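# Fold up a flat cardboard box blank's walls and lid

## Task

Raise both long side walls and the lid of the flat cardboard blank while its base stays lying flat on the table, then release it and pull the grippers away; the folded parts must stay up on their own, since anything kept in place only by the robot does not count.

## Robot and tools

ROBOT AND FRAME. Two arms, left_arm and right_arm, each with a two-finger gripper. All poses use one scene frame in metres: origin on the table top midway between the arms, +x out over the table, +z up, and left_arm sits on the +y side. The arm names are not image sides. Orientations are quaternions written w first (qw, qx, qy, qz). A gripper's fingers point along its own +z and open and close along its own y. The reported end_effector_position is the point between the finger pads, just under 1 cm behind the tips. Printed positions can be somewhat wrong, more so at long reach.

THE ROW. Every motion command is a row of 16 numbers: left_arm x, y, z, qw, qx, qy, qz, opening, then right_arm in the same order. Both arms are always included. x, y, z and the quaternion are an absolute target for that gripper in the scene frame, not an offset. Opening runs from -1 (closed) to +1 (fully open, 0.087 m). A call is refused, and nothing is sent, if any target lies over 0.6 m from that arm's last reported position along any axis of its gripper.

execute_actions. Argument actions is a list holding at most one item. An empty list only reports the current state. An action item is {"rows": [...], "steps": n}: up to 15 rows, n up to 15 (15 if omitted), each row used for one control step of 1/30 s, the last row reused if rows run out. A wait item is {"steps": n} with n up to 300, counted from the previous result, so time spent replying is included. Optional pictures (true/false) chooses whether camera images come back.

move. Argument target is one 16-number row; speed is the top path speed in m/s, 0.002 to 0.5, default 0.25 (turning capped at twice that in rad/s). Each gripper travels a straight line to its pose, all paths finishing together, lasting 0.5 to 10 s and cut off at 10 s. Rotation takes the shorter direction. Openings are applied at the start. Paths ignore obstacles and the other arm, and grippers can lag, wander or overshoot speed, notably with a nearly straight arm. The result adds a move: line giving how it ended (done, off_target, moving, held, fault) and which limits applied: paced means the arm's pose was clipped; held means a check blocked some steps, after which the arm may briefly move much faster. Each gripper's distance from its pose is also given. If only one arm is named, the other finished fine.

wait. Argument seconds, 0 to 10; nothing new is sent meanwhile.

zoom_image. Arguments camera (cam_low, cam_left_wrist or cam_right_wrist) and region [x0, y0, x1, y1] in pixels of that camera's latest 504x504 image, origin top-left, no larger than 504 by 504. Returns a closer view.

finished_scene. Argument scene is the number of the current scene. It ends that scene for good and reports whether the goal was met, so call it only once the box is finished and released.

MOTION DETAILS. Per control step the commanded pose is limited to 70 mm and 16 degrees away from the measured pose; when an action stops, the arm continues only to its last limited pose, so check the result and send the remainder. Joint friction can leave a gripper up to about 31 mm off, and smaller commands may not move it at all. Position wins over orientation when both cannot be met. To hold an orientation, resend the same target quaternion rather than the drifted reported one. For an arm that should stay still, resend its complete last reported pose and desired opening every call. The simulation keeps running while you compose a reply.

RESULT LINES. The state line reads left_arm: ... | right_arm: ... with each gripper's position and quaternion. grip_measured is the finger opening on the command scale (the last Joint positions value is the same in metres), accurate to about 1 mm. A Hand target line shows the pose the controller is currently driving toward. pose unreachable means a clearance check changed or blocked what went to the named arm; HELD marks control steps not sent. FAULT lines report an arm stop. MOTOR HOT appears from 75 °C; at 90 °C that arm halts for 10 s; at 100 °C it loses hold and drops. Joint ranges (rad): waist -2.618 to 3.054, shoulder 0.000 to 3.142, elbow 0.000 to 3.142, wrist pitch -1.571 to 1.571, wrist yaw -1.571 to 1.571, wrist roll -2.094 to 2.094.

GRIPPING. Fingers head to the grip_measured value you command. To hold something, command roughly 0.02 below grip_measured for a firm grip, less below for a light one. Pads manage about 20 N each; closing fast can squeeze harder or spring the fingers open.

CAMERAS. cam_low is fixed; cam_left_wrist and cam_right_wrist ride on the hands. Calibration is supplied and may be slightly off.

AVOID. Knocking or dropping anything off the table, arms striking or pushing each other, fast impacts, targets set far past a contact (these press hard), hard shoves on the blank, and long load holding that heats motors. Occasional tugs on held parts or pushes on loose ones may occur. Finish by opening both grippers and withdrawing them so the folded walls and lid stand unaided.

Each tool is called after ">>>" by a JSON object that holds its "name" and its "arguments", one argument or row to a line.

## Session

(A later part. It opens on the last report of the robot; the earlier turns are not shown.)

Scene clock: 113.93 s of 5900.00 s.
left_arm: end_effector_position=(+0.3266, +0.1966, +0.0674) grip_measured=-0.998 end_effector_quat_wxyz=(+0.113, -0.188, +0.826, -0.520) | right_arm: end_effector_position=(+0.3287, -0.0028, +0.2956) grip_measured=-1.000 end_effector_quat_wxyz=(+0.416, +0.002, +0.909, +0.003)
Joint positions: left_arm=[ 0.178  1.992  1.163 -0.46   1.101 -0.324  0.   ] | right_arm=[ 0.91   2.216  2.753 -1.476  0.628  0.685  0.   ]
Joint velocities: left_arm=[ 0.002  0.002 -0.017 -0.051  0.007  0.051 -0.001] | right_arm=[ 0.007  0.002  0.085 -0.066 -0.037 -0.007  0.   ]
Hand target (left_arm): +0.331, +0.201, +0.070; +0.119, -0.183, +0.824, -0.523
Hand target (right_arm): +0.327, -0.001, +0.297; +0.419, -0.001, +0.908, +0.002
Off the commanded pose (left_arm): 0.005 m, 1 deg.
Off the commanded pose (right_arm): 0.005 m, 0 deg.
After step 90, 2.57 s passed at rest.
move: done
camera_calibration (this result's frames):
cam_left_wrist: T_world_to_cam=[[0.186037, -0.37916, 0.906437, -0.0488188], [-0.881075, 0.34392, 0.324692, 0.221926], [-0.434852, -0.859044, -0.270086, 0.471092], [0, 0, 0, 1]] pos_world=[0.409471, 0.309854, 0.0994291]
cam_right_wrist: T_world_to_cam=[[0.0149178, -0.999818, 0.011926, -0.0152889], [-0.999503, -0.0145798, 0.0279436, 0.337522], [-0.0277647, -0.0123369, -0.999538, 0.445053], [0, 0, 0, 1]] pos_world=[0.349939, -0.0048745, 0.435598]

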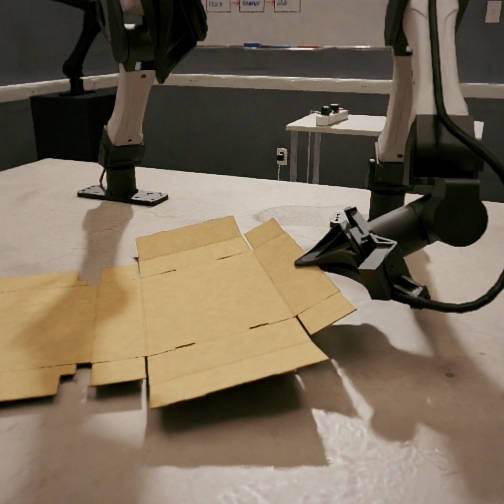

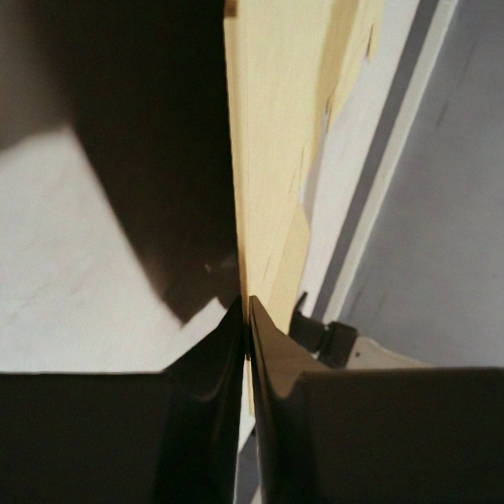

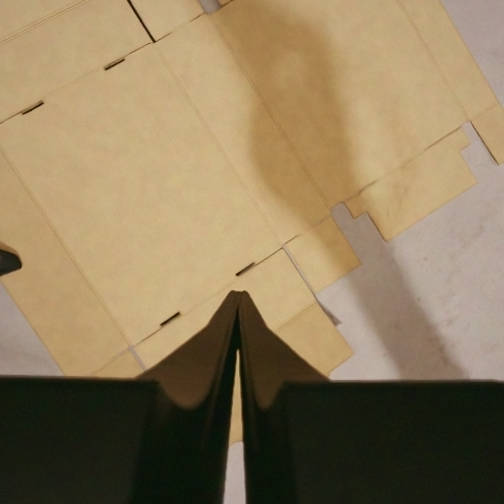

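>>> {"name": "move", "arguments": {
  "target": [0.25,0.13,0.06,-0.116,0.182,-0.823,0.524,-1,0.3,-0.05,0.3,0.418,0,0.908,0,-1],
  "speed": 0.06
}}

Scene clock: 124.57 s of 5900.00 s.
left_arm: end_effector_position=(+0.2486, +0.1333, +0.0546) grip_measured=-0.998 end_effector_quat_wxyz=(+0.098, -0.192, +0.823, -0.525) | right_arm: end_effector_position=(+0.2964, -0.0435, +0.2940) grip_measured=-1.000 end_effector_quat_wxyz=(+0.412, -0.005, +0.911, -0.005)
Joint positions: left_arm=[ 0.04   1.725  0.687 -0.046  1.063 -0.589  0.   ] | right_arm=[ 0.91   1.867  2.193 -1.28   0.628  0.674  0.   ]
Joint velocities: left_arm=[-0.007 -0.002 -0.012  0.081 -0.037 -0.051  0.001] | right_arm=[-0.007 -0.017 -0.037  0.007 -0.095  0.095  0.   ]
Hand target (left_arm): +0.249, +0.131, +0.058; +0.114, -0.181, +0.824, -0.525
Hand target (right_arm): +0.299, -0.050, +0.299; +0.418, +0.000, +0.908, -0.000
Off the commanded pose (left_arm): 0.006 m, 2 deg.
Off the commanded pose (right_arm): 0.010 m, 1 deg.
After step 90, 5.63 s passed at rest.
move: done
camera_calibration (this result's frames):
cam_left_wrist: T_world_to_cam=[[0.206074, -0.365072, 0.907885, -0.0537003], [-0.869657, 0.357001, 0.340951, 0.173694], [-0.448588, -0.85981, -0.243919, 0.381382], [0, 0, 0, 1]] pos_world=[0.333204, 0.246303, 0.0825587]
cam_right_wrist: T_world_to_cam=[[0.0221468, -0.999256, 0.0315804, -0.0633973], [-0.99909, -0.0209692, 0.0371441, 0.301519], [-0.0364542, -0.0323743, -0.998811, 0.443598], [0, 0, 0, 1]] pos_world=[0.318819, -0.0426663, 0.433873]

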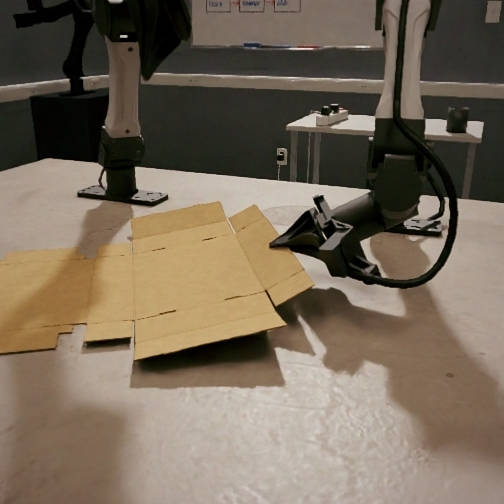

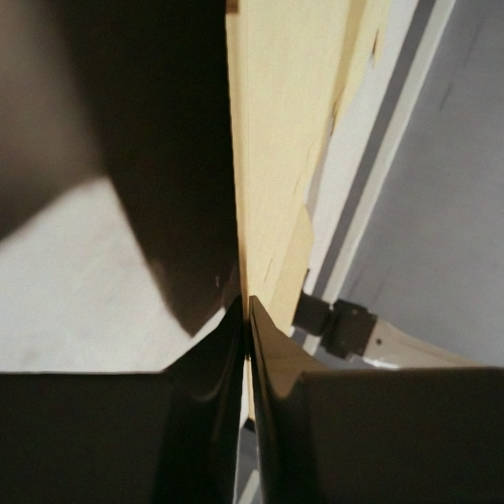

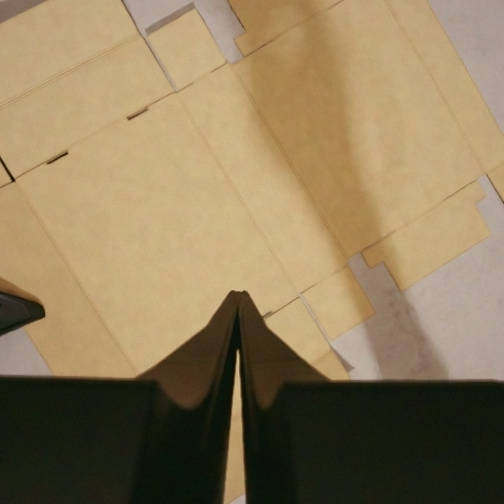

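>>> {"name": "move", "arguments": {
  "target": [0.25,0.13,0.05,-0.116,0.182,-0.823,0.524,-1,0.205,0.04,0.07,0,0.485,0.875,0,-1]
}}

>>> {"name": "move", "arguments": {
  "target": [0.25,0.13,0.04,-0.116,0.182,-0.823,0.524,-1,0.205,0.04,-0.01,0,0.485,0.875,0,-1],
  "speed": 0.05
}}

Scene clock: 144.87 s of 5900.00 s.
left_arm: end_effector_position=(+0.2521, +0.1336, +0.0537) grip_measured=-0.998 end_effector_quat_wxyz=(+0.113, -0.187, +0.822, -0.525) | right_arm: end_effector_position=(+0.2047, +0.0457, +0.0785) grip_measured=-1.000 end_effector_quat_wxyz=(+0.004, +0.478, +0.879, +0.003)
Joint positions: left_arm=[ 0.04   1.725  0.671  0.013  1.059 -0.604  0.   ] | right_arm=[ 0.927  2.14   1.868 -1.292  0.007  1.905  0.   ]
Joint velocities: left_arm=[-0.012  0.007  0.002  0.037 -0.007  0.022 -0.   ] | right_arm=[-0.002 -0.012 -0.002  0.037  0.022  0.037  0.   ]
Hand target (left_arm): +0.250, +0.130, +0.050; +0.115, -0.182, +0.824, -0.524
Hand target (right_arm): +0.207, +0.043, +0.072; -0.000, +0.487, +0.873, -0.001
Off the commanded pose (left_arm): 0.006 m, 1 deg.
Off the commanded pose (right_arm): 0.010 m, 1 deg.
After step 90, 14.03 s passed at rest.
move: done
camera_calibration (this result's frames):
cam_left_wrist: T_world_to_cam=[[0.181589, -0.367425, 0.912154, -0.0471864], [-0.882096, 0.349138, 0.316241, 0.182437], [-0.434663, -0.862033, -0.260704, 0.380668], [0, 0, 0, 1]] pos_world=[0.334957, 0.247115, 0.0845889]
cam_right_wrist: T_world_to_cam=[[-0.825536, -0.564278, -0.00898421, 0.191426], [-0.364252, 0.520604, 0.772199, 0.00741972], [-0.431058, 0.64075, -0.635317, 0.249306], [0, 0, 0, 1]] pos_world=[0.268197, -0.0555881, 0.154379]

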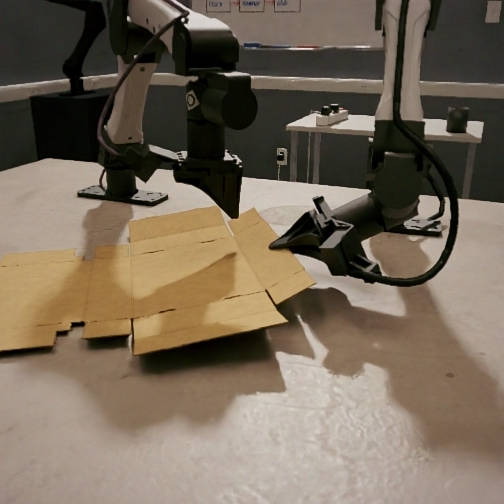

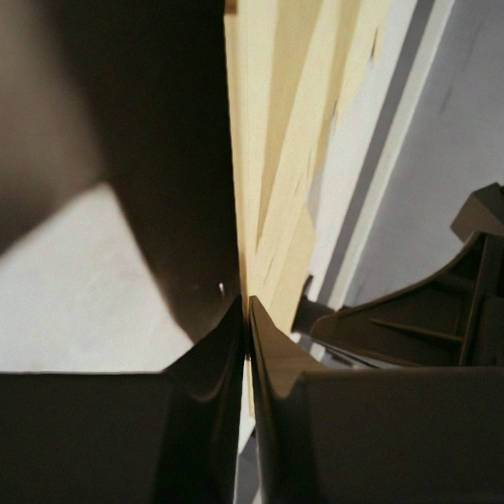

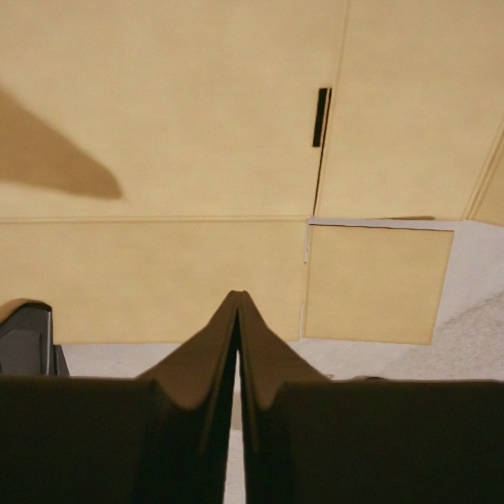

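Scene clock: 146.87 s of 5900.00 s.
left_arm: end_effector_position=(+0.2538, +0.1372, +0.0373) grip_measured=-0.998 end_effector_quat_wxyz=(+0.121, -0.192, +0.831, -0.507) | right_arm: end_effector_position=(+0.2043, +0.0474, +0.0169) grip_measured=-1.000 end_effector_quat_wxyz=(-0.003, +0.480, +0.877, +0.018)
Joint positions: left_arm=[ 0.04   1.756  0.655  0.057  1.015 -0.593  0.   ] | right_arm=[ 0.922  2.156  1.642 -1.023 -0.013  1.905  0.   ]
Joint velocities: left_arm=[-0.002 -0.002  0.002  0.051  0.051  0.022 -0.002] | right_arm=[-0.017  0.002 -0.007  0.007 -0.037 -0.037  0.   ]
Hand target (left_arm): +0.250, +0.130, +0.040; +0.115, -0.182, +0.824, -0.524
Hand target (right_arm): +0.205, +0.040, -0.009; -0.000, +0.485, +0.875, -0.000
Off the commanded pose (left_arm): 0.009 m, 3 deg.
Off the commanded pose (right_arm): 0.028 m, 2 deg.
move: off_target (left_arm, right_arm)
camera_calibration (this result's frames):
cam_left_wrist: T_world_to_cam=[[0.189541, -0.401857, 0.895871, -0.0279713], [-0.887583, 0.320019, 0.331338, 0.19265], [-0.419846, -0.857962, -0.296025, 0.377236], [0, 0, 0, 1]] pos_world=[0.334676, 0.250762, 0.0728977]
cam_right_wrist: T_world_to_cam=[[-0.828082, -0.559908, -0.0280044, 0.192132], [-0.362408, 0.496537, 0.78874, 0.0543848], [-0.427717, 0.66329, -0.614088, 0.206869], [0, 0, 0, 1]] pos_world=[0.267292, -0.0566419, 0.0895209]

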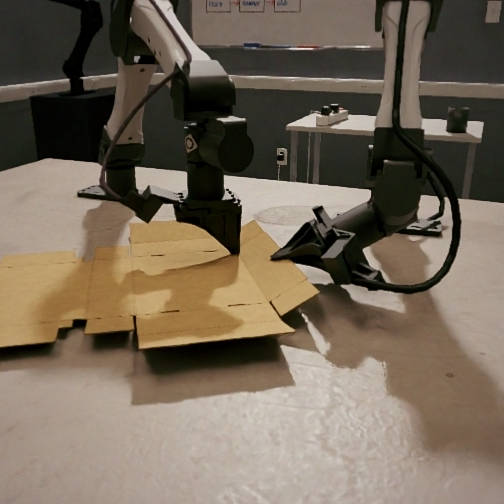

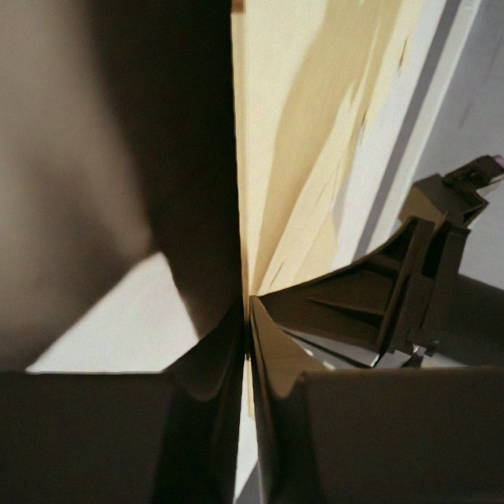

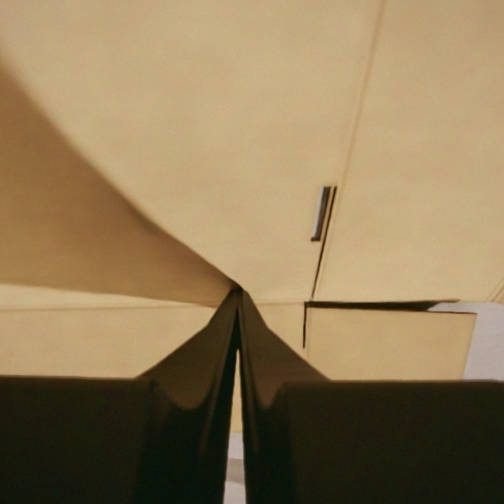

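>>> {"name": "move", "arguments": {
  "target": [0.263,0.123,0.054,-0.067,0.25,-0.933,0.25,-1,0.205,0.04,-0.01,0,0.485,0.875,0,-1],
  "speed": 0.1
}}

>>> {"name": "move", "arguments": {
  "target": [0.275,0.104,0.06,0,0.259,-0.966,0,-1,0.205,0.04,-0.01,0,0.485,0.875,0,-1],
  "speed": 0.1
}}

Scene clock: 160.40 s of 5900.00 s.
left_arm: end_effector_position=(+0.2608, +0.1225, +0.0536) grip_measured=-0.998 end_effector_quat_wxyz=(+0.066, -0.255, +0.928, -0.265) | right_arm: end_effector_position=(+0.2049, +0.0460, +0.0173) grip_measured=-1.000 end_effector_quat_wxyz=(-0.002, +0.481, +0.877, +0.016)
Joint positions: left_arm=[-0.215  1.661  0.995 -0.566  0.445 -0.711  0.   ] | right_arm=[ 0.92   2.154  1.641 -1.026 -0.009  1.905  0.   ]
Joint velocities: left_arm=[-0.007  0.007 -0.002  0.037  0.007  0.007  0.   ] | right_arm=[ 0.012  0.002  0.007 -0.022 -0.022 -0.007  0.   ]
Hand target (left_arm): +0.262, +0.122, +0.055; +0.066, -0.251, +0.932, -0.252
Hand target (right_arm): +0.204, +0.039, -0.009; +0.000, +0.485, +0.875, -0.001
Off the commanded pose (left_arm): 0.002 m, 2 deg.
Off the commanded pose (right_arm): 0.028 m, 2 deg.
After step 90, 7.33 s passed at rest.
move: off_target (right_arm)
camera_calibration (this result's frames):
cam_left_wrist: T_world_to_cam=[[0.433023, -0.724395, 0.536416, -0.0544826], [-0.761697, 0.0241417, 0.647483, 0.184688], [-0.481984, -0.688962, -0.541316, 0.381046], [0, 0, 0, 1]] pos_world=[0.347927, 0.218601, 0.115909]
cam_right_wrist: T_world_to_cam=[[-0.829177, -0.558346, -0.0267549, 0.191976], [-0.362179, 0.500167, 0.786549, 0.0548782], [-0.425784, 0.661878, -0.616948, 0.207989], [0, 0, 0, 1]] pos_world=[0.267616, -0.0579227, 0.09029]

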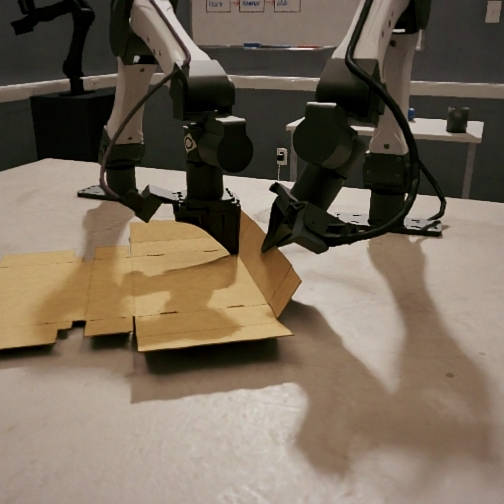

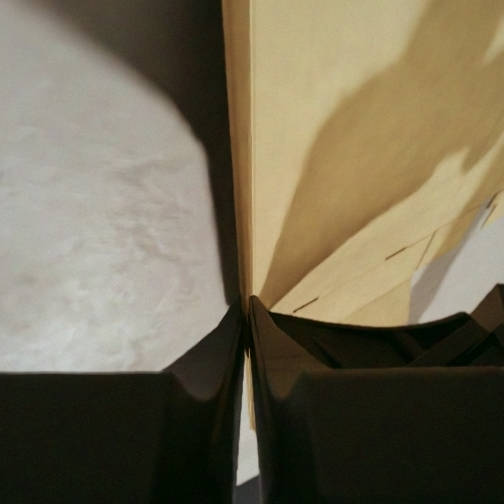

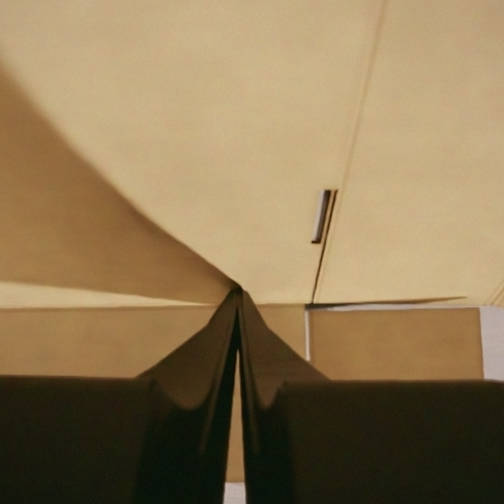

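Scene clock: 163.50 s of 5900.00 s.
left_arm: end_effector_position=(+0.2750, +0.1021, +0.0611) grip_measured=-0.995 end_effector_quat_wxyz=(-0.003, -0.263, +0.964, -0.024) | right_arm: end_effector_position=(+0.2070, +0.0455, +0.0169) grip_measured=-1.000 end_effector_quat_wxyz=(+0.003, +0.481, +0.877, +0.017)
Joint positions: left_arm=[-0.448  1.981  1.558 -1.126  0.042 -0.863  0.   ] | right_arm=[ 0.92   2.154  1.641 -1.023  0.001  1.905  0.   ]
Joint velocities: left_arm=[-0.002  0.007  0.002  0.007 -0.051 -0.007 -0.   ] | right_arm=[ 0.007  0.002  0.002  0.037  0.007 -0.037  0.   ]
Hand target (left_arm): +0.274, +0.104, +0.060; -0.002, -0.260, +0.966, -0.002
Hand target (right_arm): +0.204, +0.039, -0.009; -0.000, +0.485, +0.875, -0.001
Off the commanded pose (left_arm): 0.002 m, 3 deg.
Off the commanded pose (right_arm): 0.028 m, 2 deg.
move: off_target (left_arm, right_arm)
camera_calibration (this result's frames):
cam_left_wrist: T_world_to_cam=[[0.505772, -0.860717, 0.0579735, -0.0563086], [-0.573343, -0.285172, 0.768085, 0.163505], [-0.644571, -0.421715, -0.637718, 0.401278], [0, 0, 0, 1]] pos_world=[0.380876, 0.167386, 0.133581]
cam_right_wrist: T_world_to_cam=[[-0.82906, -0.558169, -0.0332768, 0.193442], [-0.370234, 0.50337, 0.780734, 0.0577419], [-0.419031, 0.659595, -0.623977, 0.207768], [0, 0, 0, 1]] pos_world=[0.268814, -0.0581356, 0.0909988]

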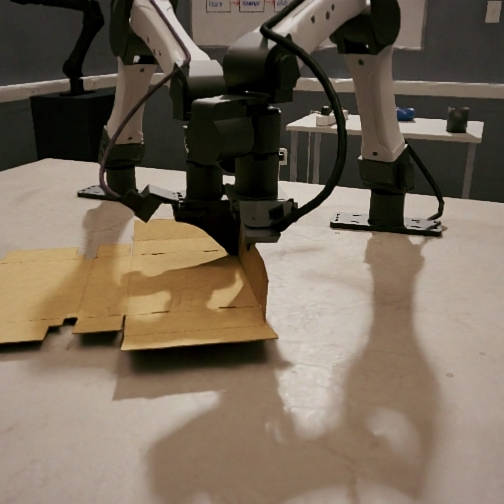

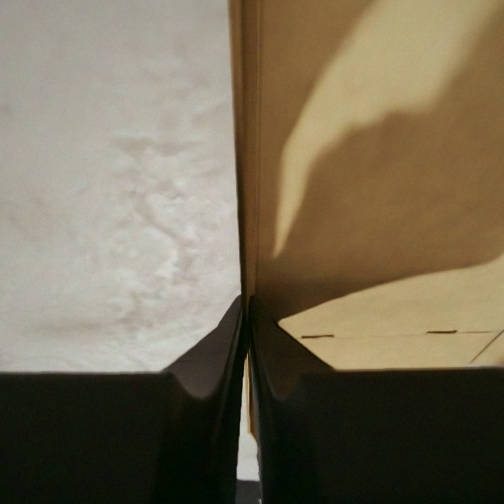

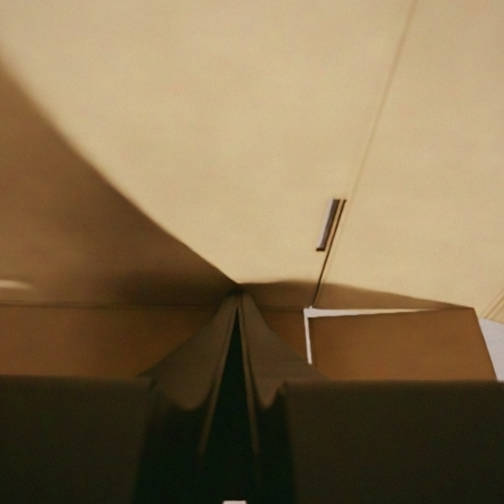

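>>> {"name": "move", "arguments": {
  "target": [0.275,0.104,0.055,0,0.259,-0.966,0,-1,0.22,-0.12,0.12,0,0.485,0.875,0,-1],
  "speed": 0.15
}}

>>> {"name": "move", "arguments": {
  "target": [0.287,0.085,0.048,0.067,0.25,-0.933,-0.25,-1,0.22,-0.12,0.12,0,0.485,0.875,0,-1],
  "speed": 0.1
}}

>>> {"name": "move", "arguments": {
  "target": [0.287,0.085,0.05,0.067,0.25,-0.933,-0.25,0.3,0.22,-0.12,0.12,0,0.485,0.875,0,-1],
  "speed": 0.1
}}

Scene clock: 182.90 s of 5900.00 s.
left_arm: end_effector_position=(+0.2744, +0.1006, +0.0615) grip_measured=-0.995 end_effector_quat_wxyz=(-0.005, -0.263, +0.964, -0.027) | right_arm: end_effector_position=(+0.2208, -0.1144, +0.1154) grip_measured=-1.000 end_effector_quat_wxyz=(+0.002, +0.487, +0.874, +0.003)
Joint positions: left_arm=[-0.449  1.981  1.558 -1.126  0.051 -0.863  0.   ] | right_arm=[ 0.569  1.742  1.468 -1.288  0.001  1.568  0.   ]
Joint velocities: left_arm=[-0.017  0.007  0.022 -0.022 -0.081  0.051  0.002] | right_arm=[-0.007 -0.012 -0.007 -0.007  0.022 -0.051  0.   ]
Hand target (left_arm): +0.275, +0.104, +0.055; +0.000, -0.259, +0.966, -0.001
Hand target (right_arm): +0.216, -0.120, +0.118; +0.002, +0.485, +0.874, +0.001
Off the commanded pose (left_arm): 0.007 m, 3 deg.
Off the commanded pose (right_arm): 0.007 m, 1 deg.
After step 90, 14.57 s passed at rest.
move: off_target (left_arm)
camera_calibration (this result's frames):
cam_left_wrist: T_world_to_cam=[[0.50613, -0.860144, 0.0631285, -0.0577815], [-0.570891, -0.279262, 0.772073, 0.160952], [-0.646464, -0.426808, -0.632391, 0.401177], [0, 0, 0, 1]] pos_world=[0.380478, 0.166473, 0.133082]
cam_right_wrist: T_world_to_cam=[[-0.83699, -0.547168, -0.00747187, 0.118929], [-0.350957, 0.526275, 0.774508, 0.0655437], [-0.419854, 0.650878, -0.632519, 0.380682], [0, 0, 0, 1]] pos_world=[0.282377, -0.217198, 0.190914]

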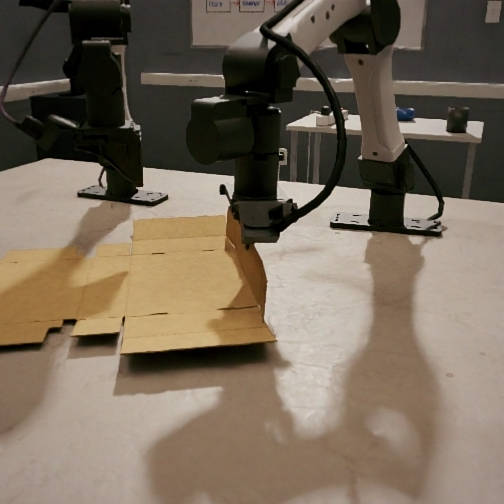

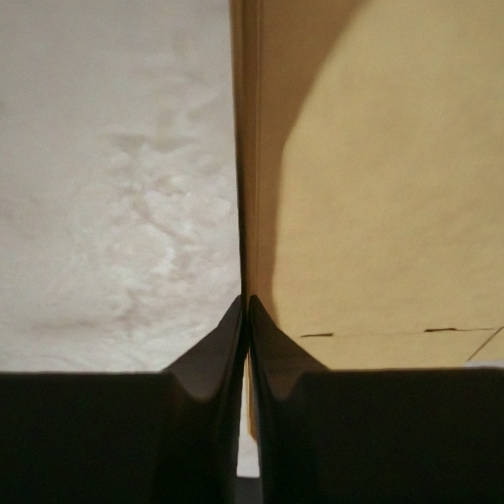

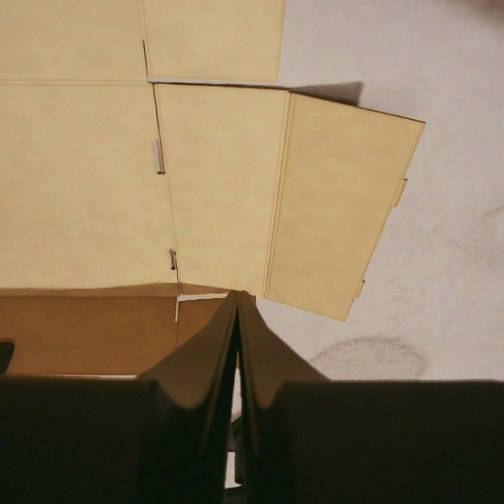

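Scene clock: 186.03 s of 5900.00 s.
left_arm: end_effector_position=(+0.2852, +0.0837, +0.0555) grip_measured=-0.995 end_effector_quat_wxyz=(-0.022, -0.255, +0.952, +0.169) | right_arm: end_effector_position=(+0.2176, -0.1164, +0.1154) grip_measured=-1.000 end_effector_quat_wxyz=(-0.001, +0.483, +0.876, -0.003)
Joint positions: left_arm=[-0.6    2.354  2.087 -1.571 -0.218 -1.034  0.   ] | right_arm=[ 0.569  1.742  1.468 -1.302  0.001  1.559  0.   ]
Joint velocities: left_arm=[ 0.007  0.017 -0.002  0.066  0.037  0.051 -0.001] | right_arm=[-0.012  0.002 -0.017  0.022 -0.081  0.051  0.   ]
Hand target (left_arm): +0.286, +0.085, +0.048; -0.015, -0.251, +0.949, +0.191
Hand target (right_arm): +0.220, -0.120, +0.120; +0.000, +0.485, +0.875, -0.000
Off the commanded pose (left_arm): 0.008 m, 11 deg.
Off the commanded pose (right_arm): 0.006 m, 0 deg.
joint sent to its limit (left arm) — the command would take joint 4 (wrist pitch) past its lower limit, so that joint was sent only as far as its limit.
move: off_target (left_arm)
camera_calibration (this result's frames):
cam_left_wrist: T_world_to_cam=[[0.477648, -0.818087, -0.320289, -0.0515446], [-0.475349, -0.547244, 0.688889, 0.166807], [-0.738847, -0.176797, -0.650267, 0.403567], [0, 0, 0, 1]] pos_world=[0.402086, 0.120466, 0.131006]
cam_right_wrist: T_world_to_cam=[[-0.832166, -0.554496, 0.00588009, 0.11179], [-0.346773, 0.52864, 0.774783, 0.0647921], [-0.432722, 0.642708, -0.6322, 0.382435], [0, 0, 0, 1]] pos_world=[0.280984, -0.218059, 0.190918]

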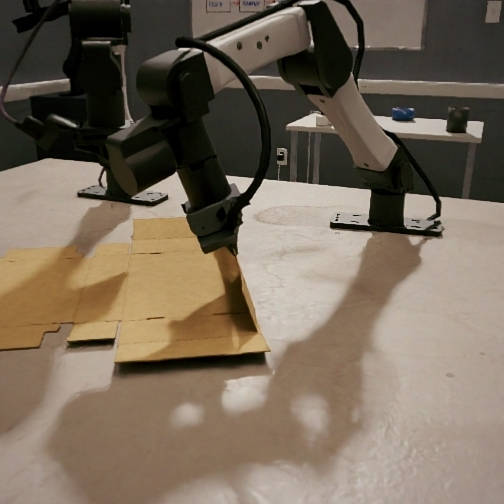

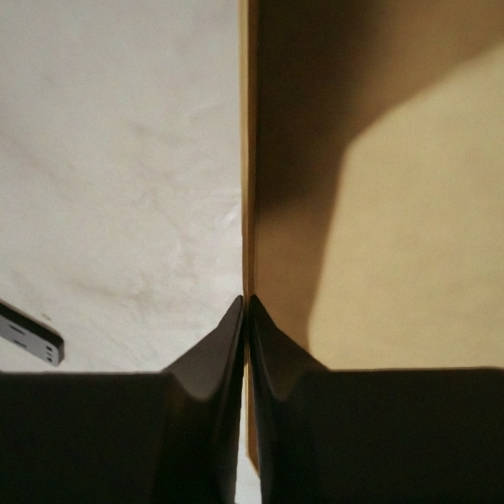

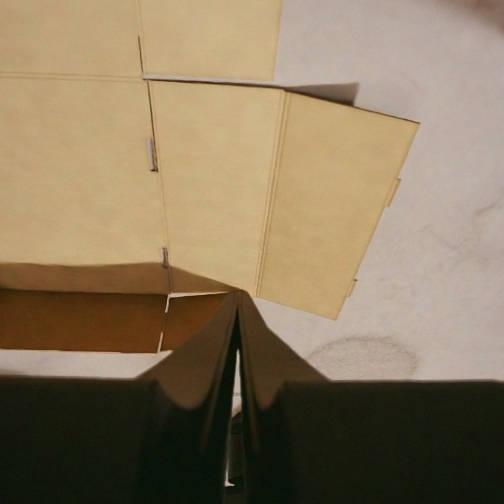

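Scene clock: 187.23 s of 5900.00 s.
left_arm: end_effector_position=(+0.2860, +0.0902, +0.0505) grip_measured=+0.300 end_effector_quat_wxyz=(-0.018, -0.251, +0.949, +0.189) | right_arm: end_effector_position=(+0.2176, -0.1164, +0.1154) grip_measured=-1.000 end_effector_quat_wxyz=(-0.001, +0.483, +0.876, -0.003)
Joint positions: left_arm=[-0.6    2.37   2.087 -1.577 -0.253 -1.035  0.057] | right_arm=[ 0.569  1.742  1.468 -1.302  0.001  1.559  0.   ]
Joint velocities: left_arm=[ 0.012  0.007 -0.002  0.022 -0.022 -0.095 -0.001] | right_arm=[-0.002 -0.002  0.002  0.066  0.007  0.007  0.   ]
Hand target (left_arm): +0.287, +0.085, +0.050; -0.012, -0.249, +0.949, +0.191
Hand target (right_arm): +0.220, -0.120, +0.120; +0.000, +0.485, +0.875, +0.000
Off the commanded pose (left_arm): 0.005 m, 9 deg.
Off the commanded pose (right_arm): 0.006 m, 0 deg.
joint sent to its limit (left arm) — the command would take joint 4 (wrist pitch) past its lower limit, so that joint was sent only as far as its limit.
move: off_target (left_arm)
camera_calibration (this result's frames):
cam_left_wrist: T_world_to_cam=[[0.469371, -0.808465, -0.35507, -0.0449432], [-0.477547, -0.570655, 0.668059, 0.177964], [-0.742724, -0.144005, -0.653929, 0.400358], [0, 0, 0, 1]] pos_world=[0.403437, 0.122874, 0.126958]
cam_right_wrist: T_world_to_cam=[[-0.831954, -0.554813, 0.00588033, 0.111691], [-0.346974, 0.528506, 0.774784, 0.0648198], [-0.432968, 0.642544, -0.632199, 0.382469], [0, 0, 0, 1]] pos_world=[0.28101, -0.218043, 0.190918]

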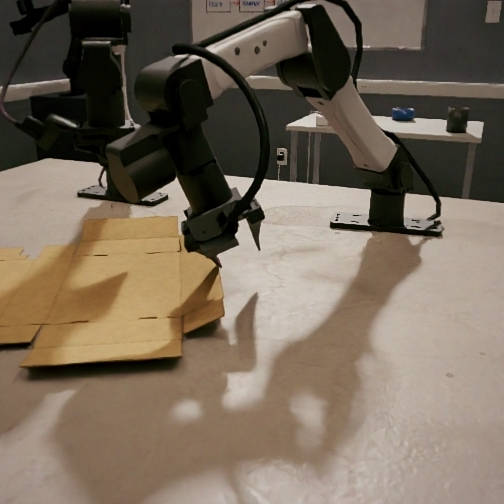

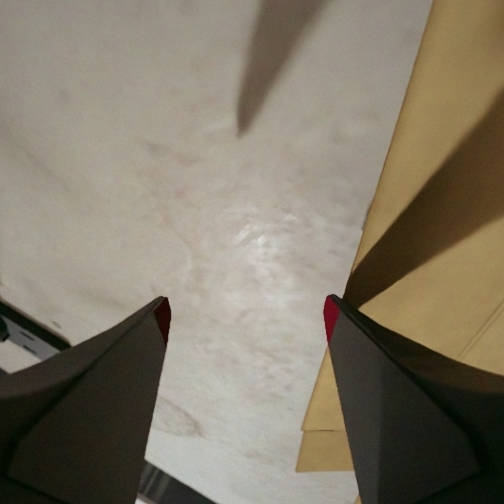

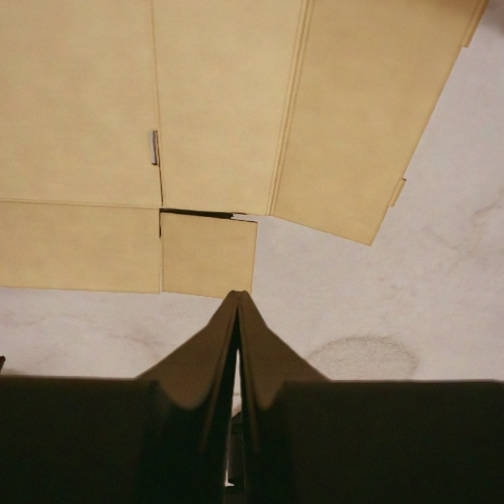

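>>> {"name": "move", "arguments": {
  "target": [0.25,0.2,0.12,-0.067,0.25,-0.933,0.25,0.3,0.3,-0.1,0.35,0.418,0,0.908,0,-1]
}}

Scene clock: 196.97 s of 5900.00 s.
left_arm: end_effector_position=(+0.2510, +0.1992, +0.1173) grip_measured=+0.300 end_effector_quat_wxyz=(+0.057, -0.252, +0.935, -0.242) | right_arm: end_effector_position=(+0.2941, -0.1108, +0.3469) grip_measured=-1.000 end_effector_quat_wxyz=(+0.409, +0.003, +0.912, -0.002)
Joint positions: left_arm=[ 0.022  1.614  1.239 -1.008  0.468 -0.429  0.057] | right_arm=[ 0.773  1.801  2.365 -1.452  0.543  0.564  0.   ]
Joint velocities: left_arm=[-0.002 -0.002  0.007  0.007  0.007  0.022 -0.   ] | right_arm=[ 0.017  0.002 -0.002  0.007  0.007 -0.022  0.   ]
Hand target (left_arm): +0.251, +0.201, +0.119; +0.071, -0.247, +0.934, -0.247
Hand target (right_arm): +0.299, -0.103, +0.349; +0.418, -0.003, +0.908, +0.002
Off the commanded pose (left_arm): 0.003 m, 2 deg.
Off the commanded pose (right_arm): 0.013 m, 1 deg.
After step 90, 3.53 s passed at rest.
move: off_target (right_arm)
camera_calibration (this result's frames):
cam_left_wrist: T_world_to_cam=[[0.438151, -0.751802, 0.492766, -0.0195737], [-0.743513, 0.0049791, 0.668703, 0.13086], [-0.505186, -0.65937, -0.556793, 0.465375], [0, 0, 0, 1]] pos_world=[0.340973, 0.291487, 0.181256]
cam_right_wrist: T_world_to_cam=[[0.00968502, -0.999741, 0.0205735, -0.124907], [-0.999019, -0.00878477, 0.0434064, 0.295058], [-0.0432144, -0.0209737, -0.998846, 0.497422], [0, 0, 0, 1]] pos_world=[0.317474, -0.11185, 0.48661]

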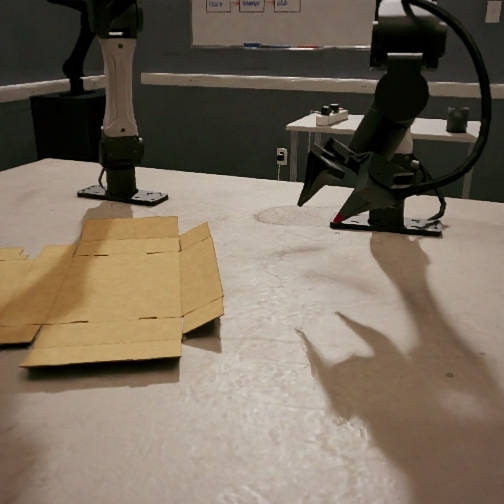

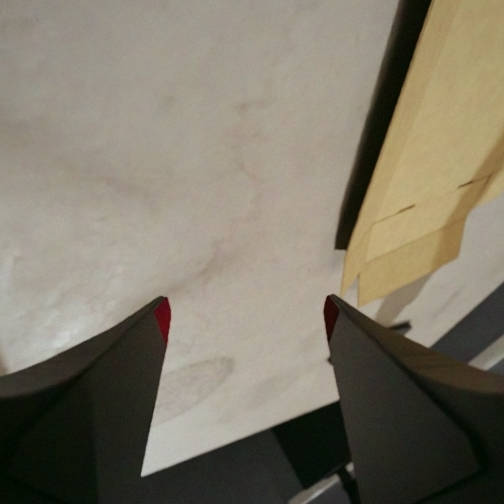

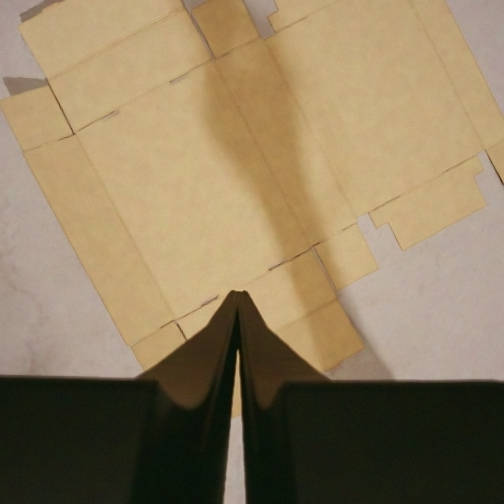

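>>> {"name": "move", "arguments": {
  "target": [0.212,0.056,0.072,-0.116,0.222,-0.859,0.447,-0.2,0.3,-0.2,0.2,0,0.485,0.875,0,-1]
}}

>>> {"name": "move", "arguments": {
  "target": [0.238,0.008,0.036,-0.116,0.222,-0.859,0.447,-0.2,0.3,-0.2,0.2,0,0.485,0.875,0,-1],
  "speed": 0.06
}}

Scene clock: 219.33 s of 5900.00 s.
left_arm: end_effector_position=(+0.2145, +0.0594, +0.0704) grip_measured=-0.200 end_effector_quat_wxyz=(+0.109, -0.225, +0.861, -0.443) | right_arm: end_effector_position=(+0.3007, -0.1955, +0.2080) grip_measured=-1.000 end_effector_quat_wxyz=(+0.047, +0.480, +0.875, +0.044)
Joint positions: left_arm=[-0.326  1.414  0.553  0.022  0.668 -0.981  0.035] | right_arm=[ 0.257  1.858  1.985 -1.568 -0.002  1.243  0.   ]
Joint velocities: left_arm=[-0.002 -0.002 -0.002  0.051 -0.007  0.022 -0.   ] | right_arm=[-0.007 -0.012  0.007  0.037 -0.037 -0.081  0.   ]
Hand target (left_arm): +0.211, +0.057, +0.071; +0.113, -0.221, +0.859, -0.448
Hand target (right_arm): +0.299, -0.198, +0.201; +0.033, +0.488, +0.871, +0.036
Off the commanded pose (left_arm): 0.005 m, 1 deg.
Off the commanded pose (right_arm): 0.009 m, 7 deg.
joint sent to its limit (right arm) — the command would take joint 4 (wrist pitch) past its lower limit, so that joint was sent only as far as its limit.
After step 90, 16.10 s passed at rest.
move: off_target (right_arm)
camera_calibration (this result's frames):
cam_left_wrist: T_world_to_cam=[[0.283041, -0.498135, 0.819603, -0.0903531], [-0.867204, 0.232108, 0.440549, 0.164907], [-0.409689, -0.835456, -0.366289, 0.305205], [0, 0, 0, 1]] pos_world=[0.293621, 0.171701, 0.113197]
cam_right_wrist: T_world_to_cam=[[-0.822383, -0.555805, -0.121517, 0.159778], [-0.447393, 0.499831, 0.741625, 0.095223], [-0.351461, 0.664266, -0.659716, 0.513258], [0, 0, 0, 1]] pos_world=[0.354391, -0.29973, 0.287401]

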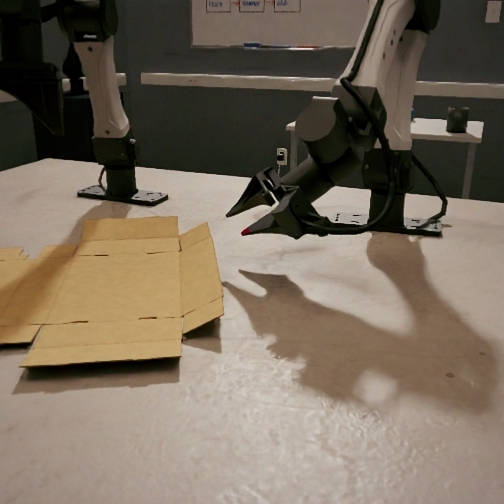

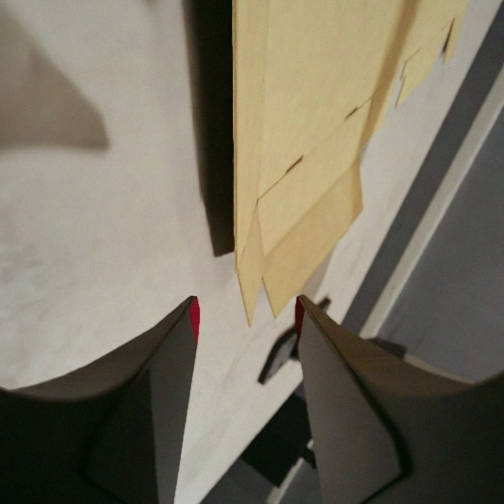

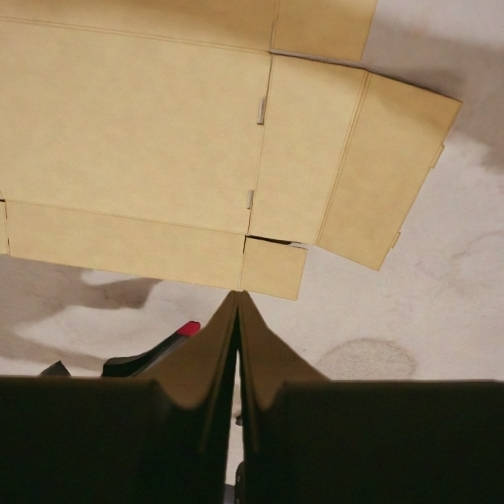

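Scene clock: 220.87 s of 5900.00 s.
left_arm: end_effector_position=(+0.2255, +0.0148, +0.0303) grip_measured=-0.200 end_effector_quat_wxyz=(+0.101, -0.227, +0.863, -0.439) | right_arm: end_effector_position=(+0.3013, -0.1971, +0.2081) grip_measured=-1.000 end_effector_quat_wxyz=(+0.046, +0.483, +0.873, +0.046)
Joint positions: left_arm=[-0.486  1.653  0.553  0.323  0.561 -1.12   0.035] | right_arm=[ 0.25   1.858  1.985 -1.568 -0.005  1.243  0.   ]
Joint velocities: left_arm=[-0.017  0.007 -0.002  0.007  0.007 -0.037 -0.   ] | right_arm=[ 0.027  0.017 -0.017  0.007 -0.051 -0.037  0.   ]
Hand target (left_arm): +0.237, +0.008, +0.037; +0.115, -0.222, +0.859, -0.447
Hand target (right_arm): +0.300, -0.200, +0.200; +0.031, +0.487, +0.872, +0.036
Off the commanded pose (left_arm): 0.015 m, 2 deg.
Off the commanded pose (right_arm): 0.009 m, 7 deg.
joint sent to its limit (right arm) — the command would take joint 4 (wrist pitch) past its lower limit, so that joint was sent only as far as its limit.
move: off_target (left_arm, right_arm)
camera_calibration (this result's frames):
cam_left_wrist: T_world_to_cam=[[0.29643, -0.502758, 0.812012, -0.0855271], [-0.85812, 0.233012, 0.457531, 0.199845], [-0.419236, -0.83243, -0.362355, 0.259792], [0, 0, 0, 1]] pos_world=[0.305758, 0.126693, 0.0721506]
cam_right_wrist: T_world_to_cam=[[-0.825822, -0.550422, -0.122692, 0.161782], [-0.443782, 0.500065, 0.743635, 0.0947209], [-0.347959, 0.668559, -0.657232, 0.513878], [0, 0, 0, 1]] pos_world=[0.354446, -0.301876, 0.287149]

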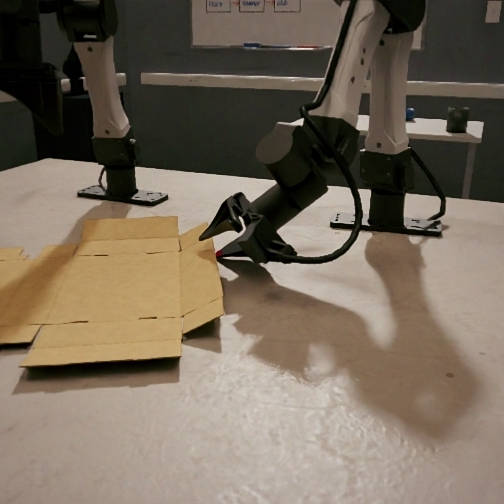

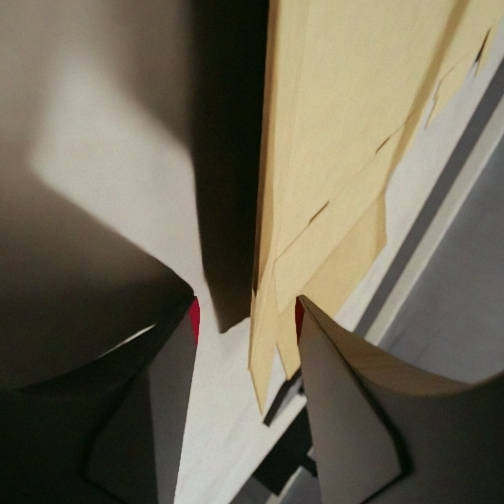

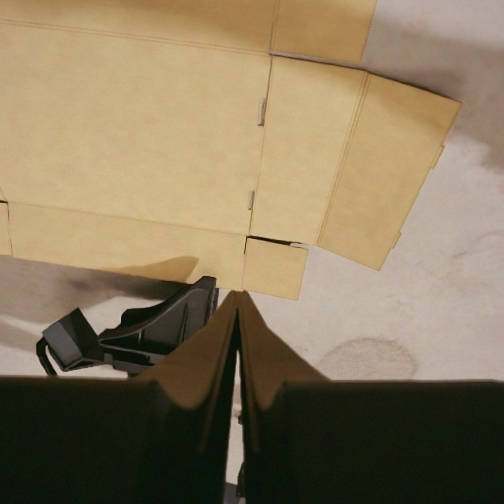

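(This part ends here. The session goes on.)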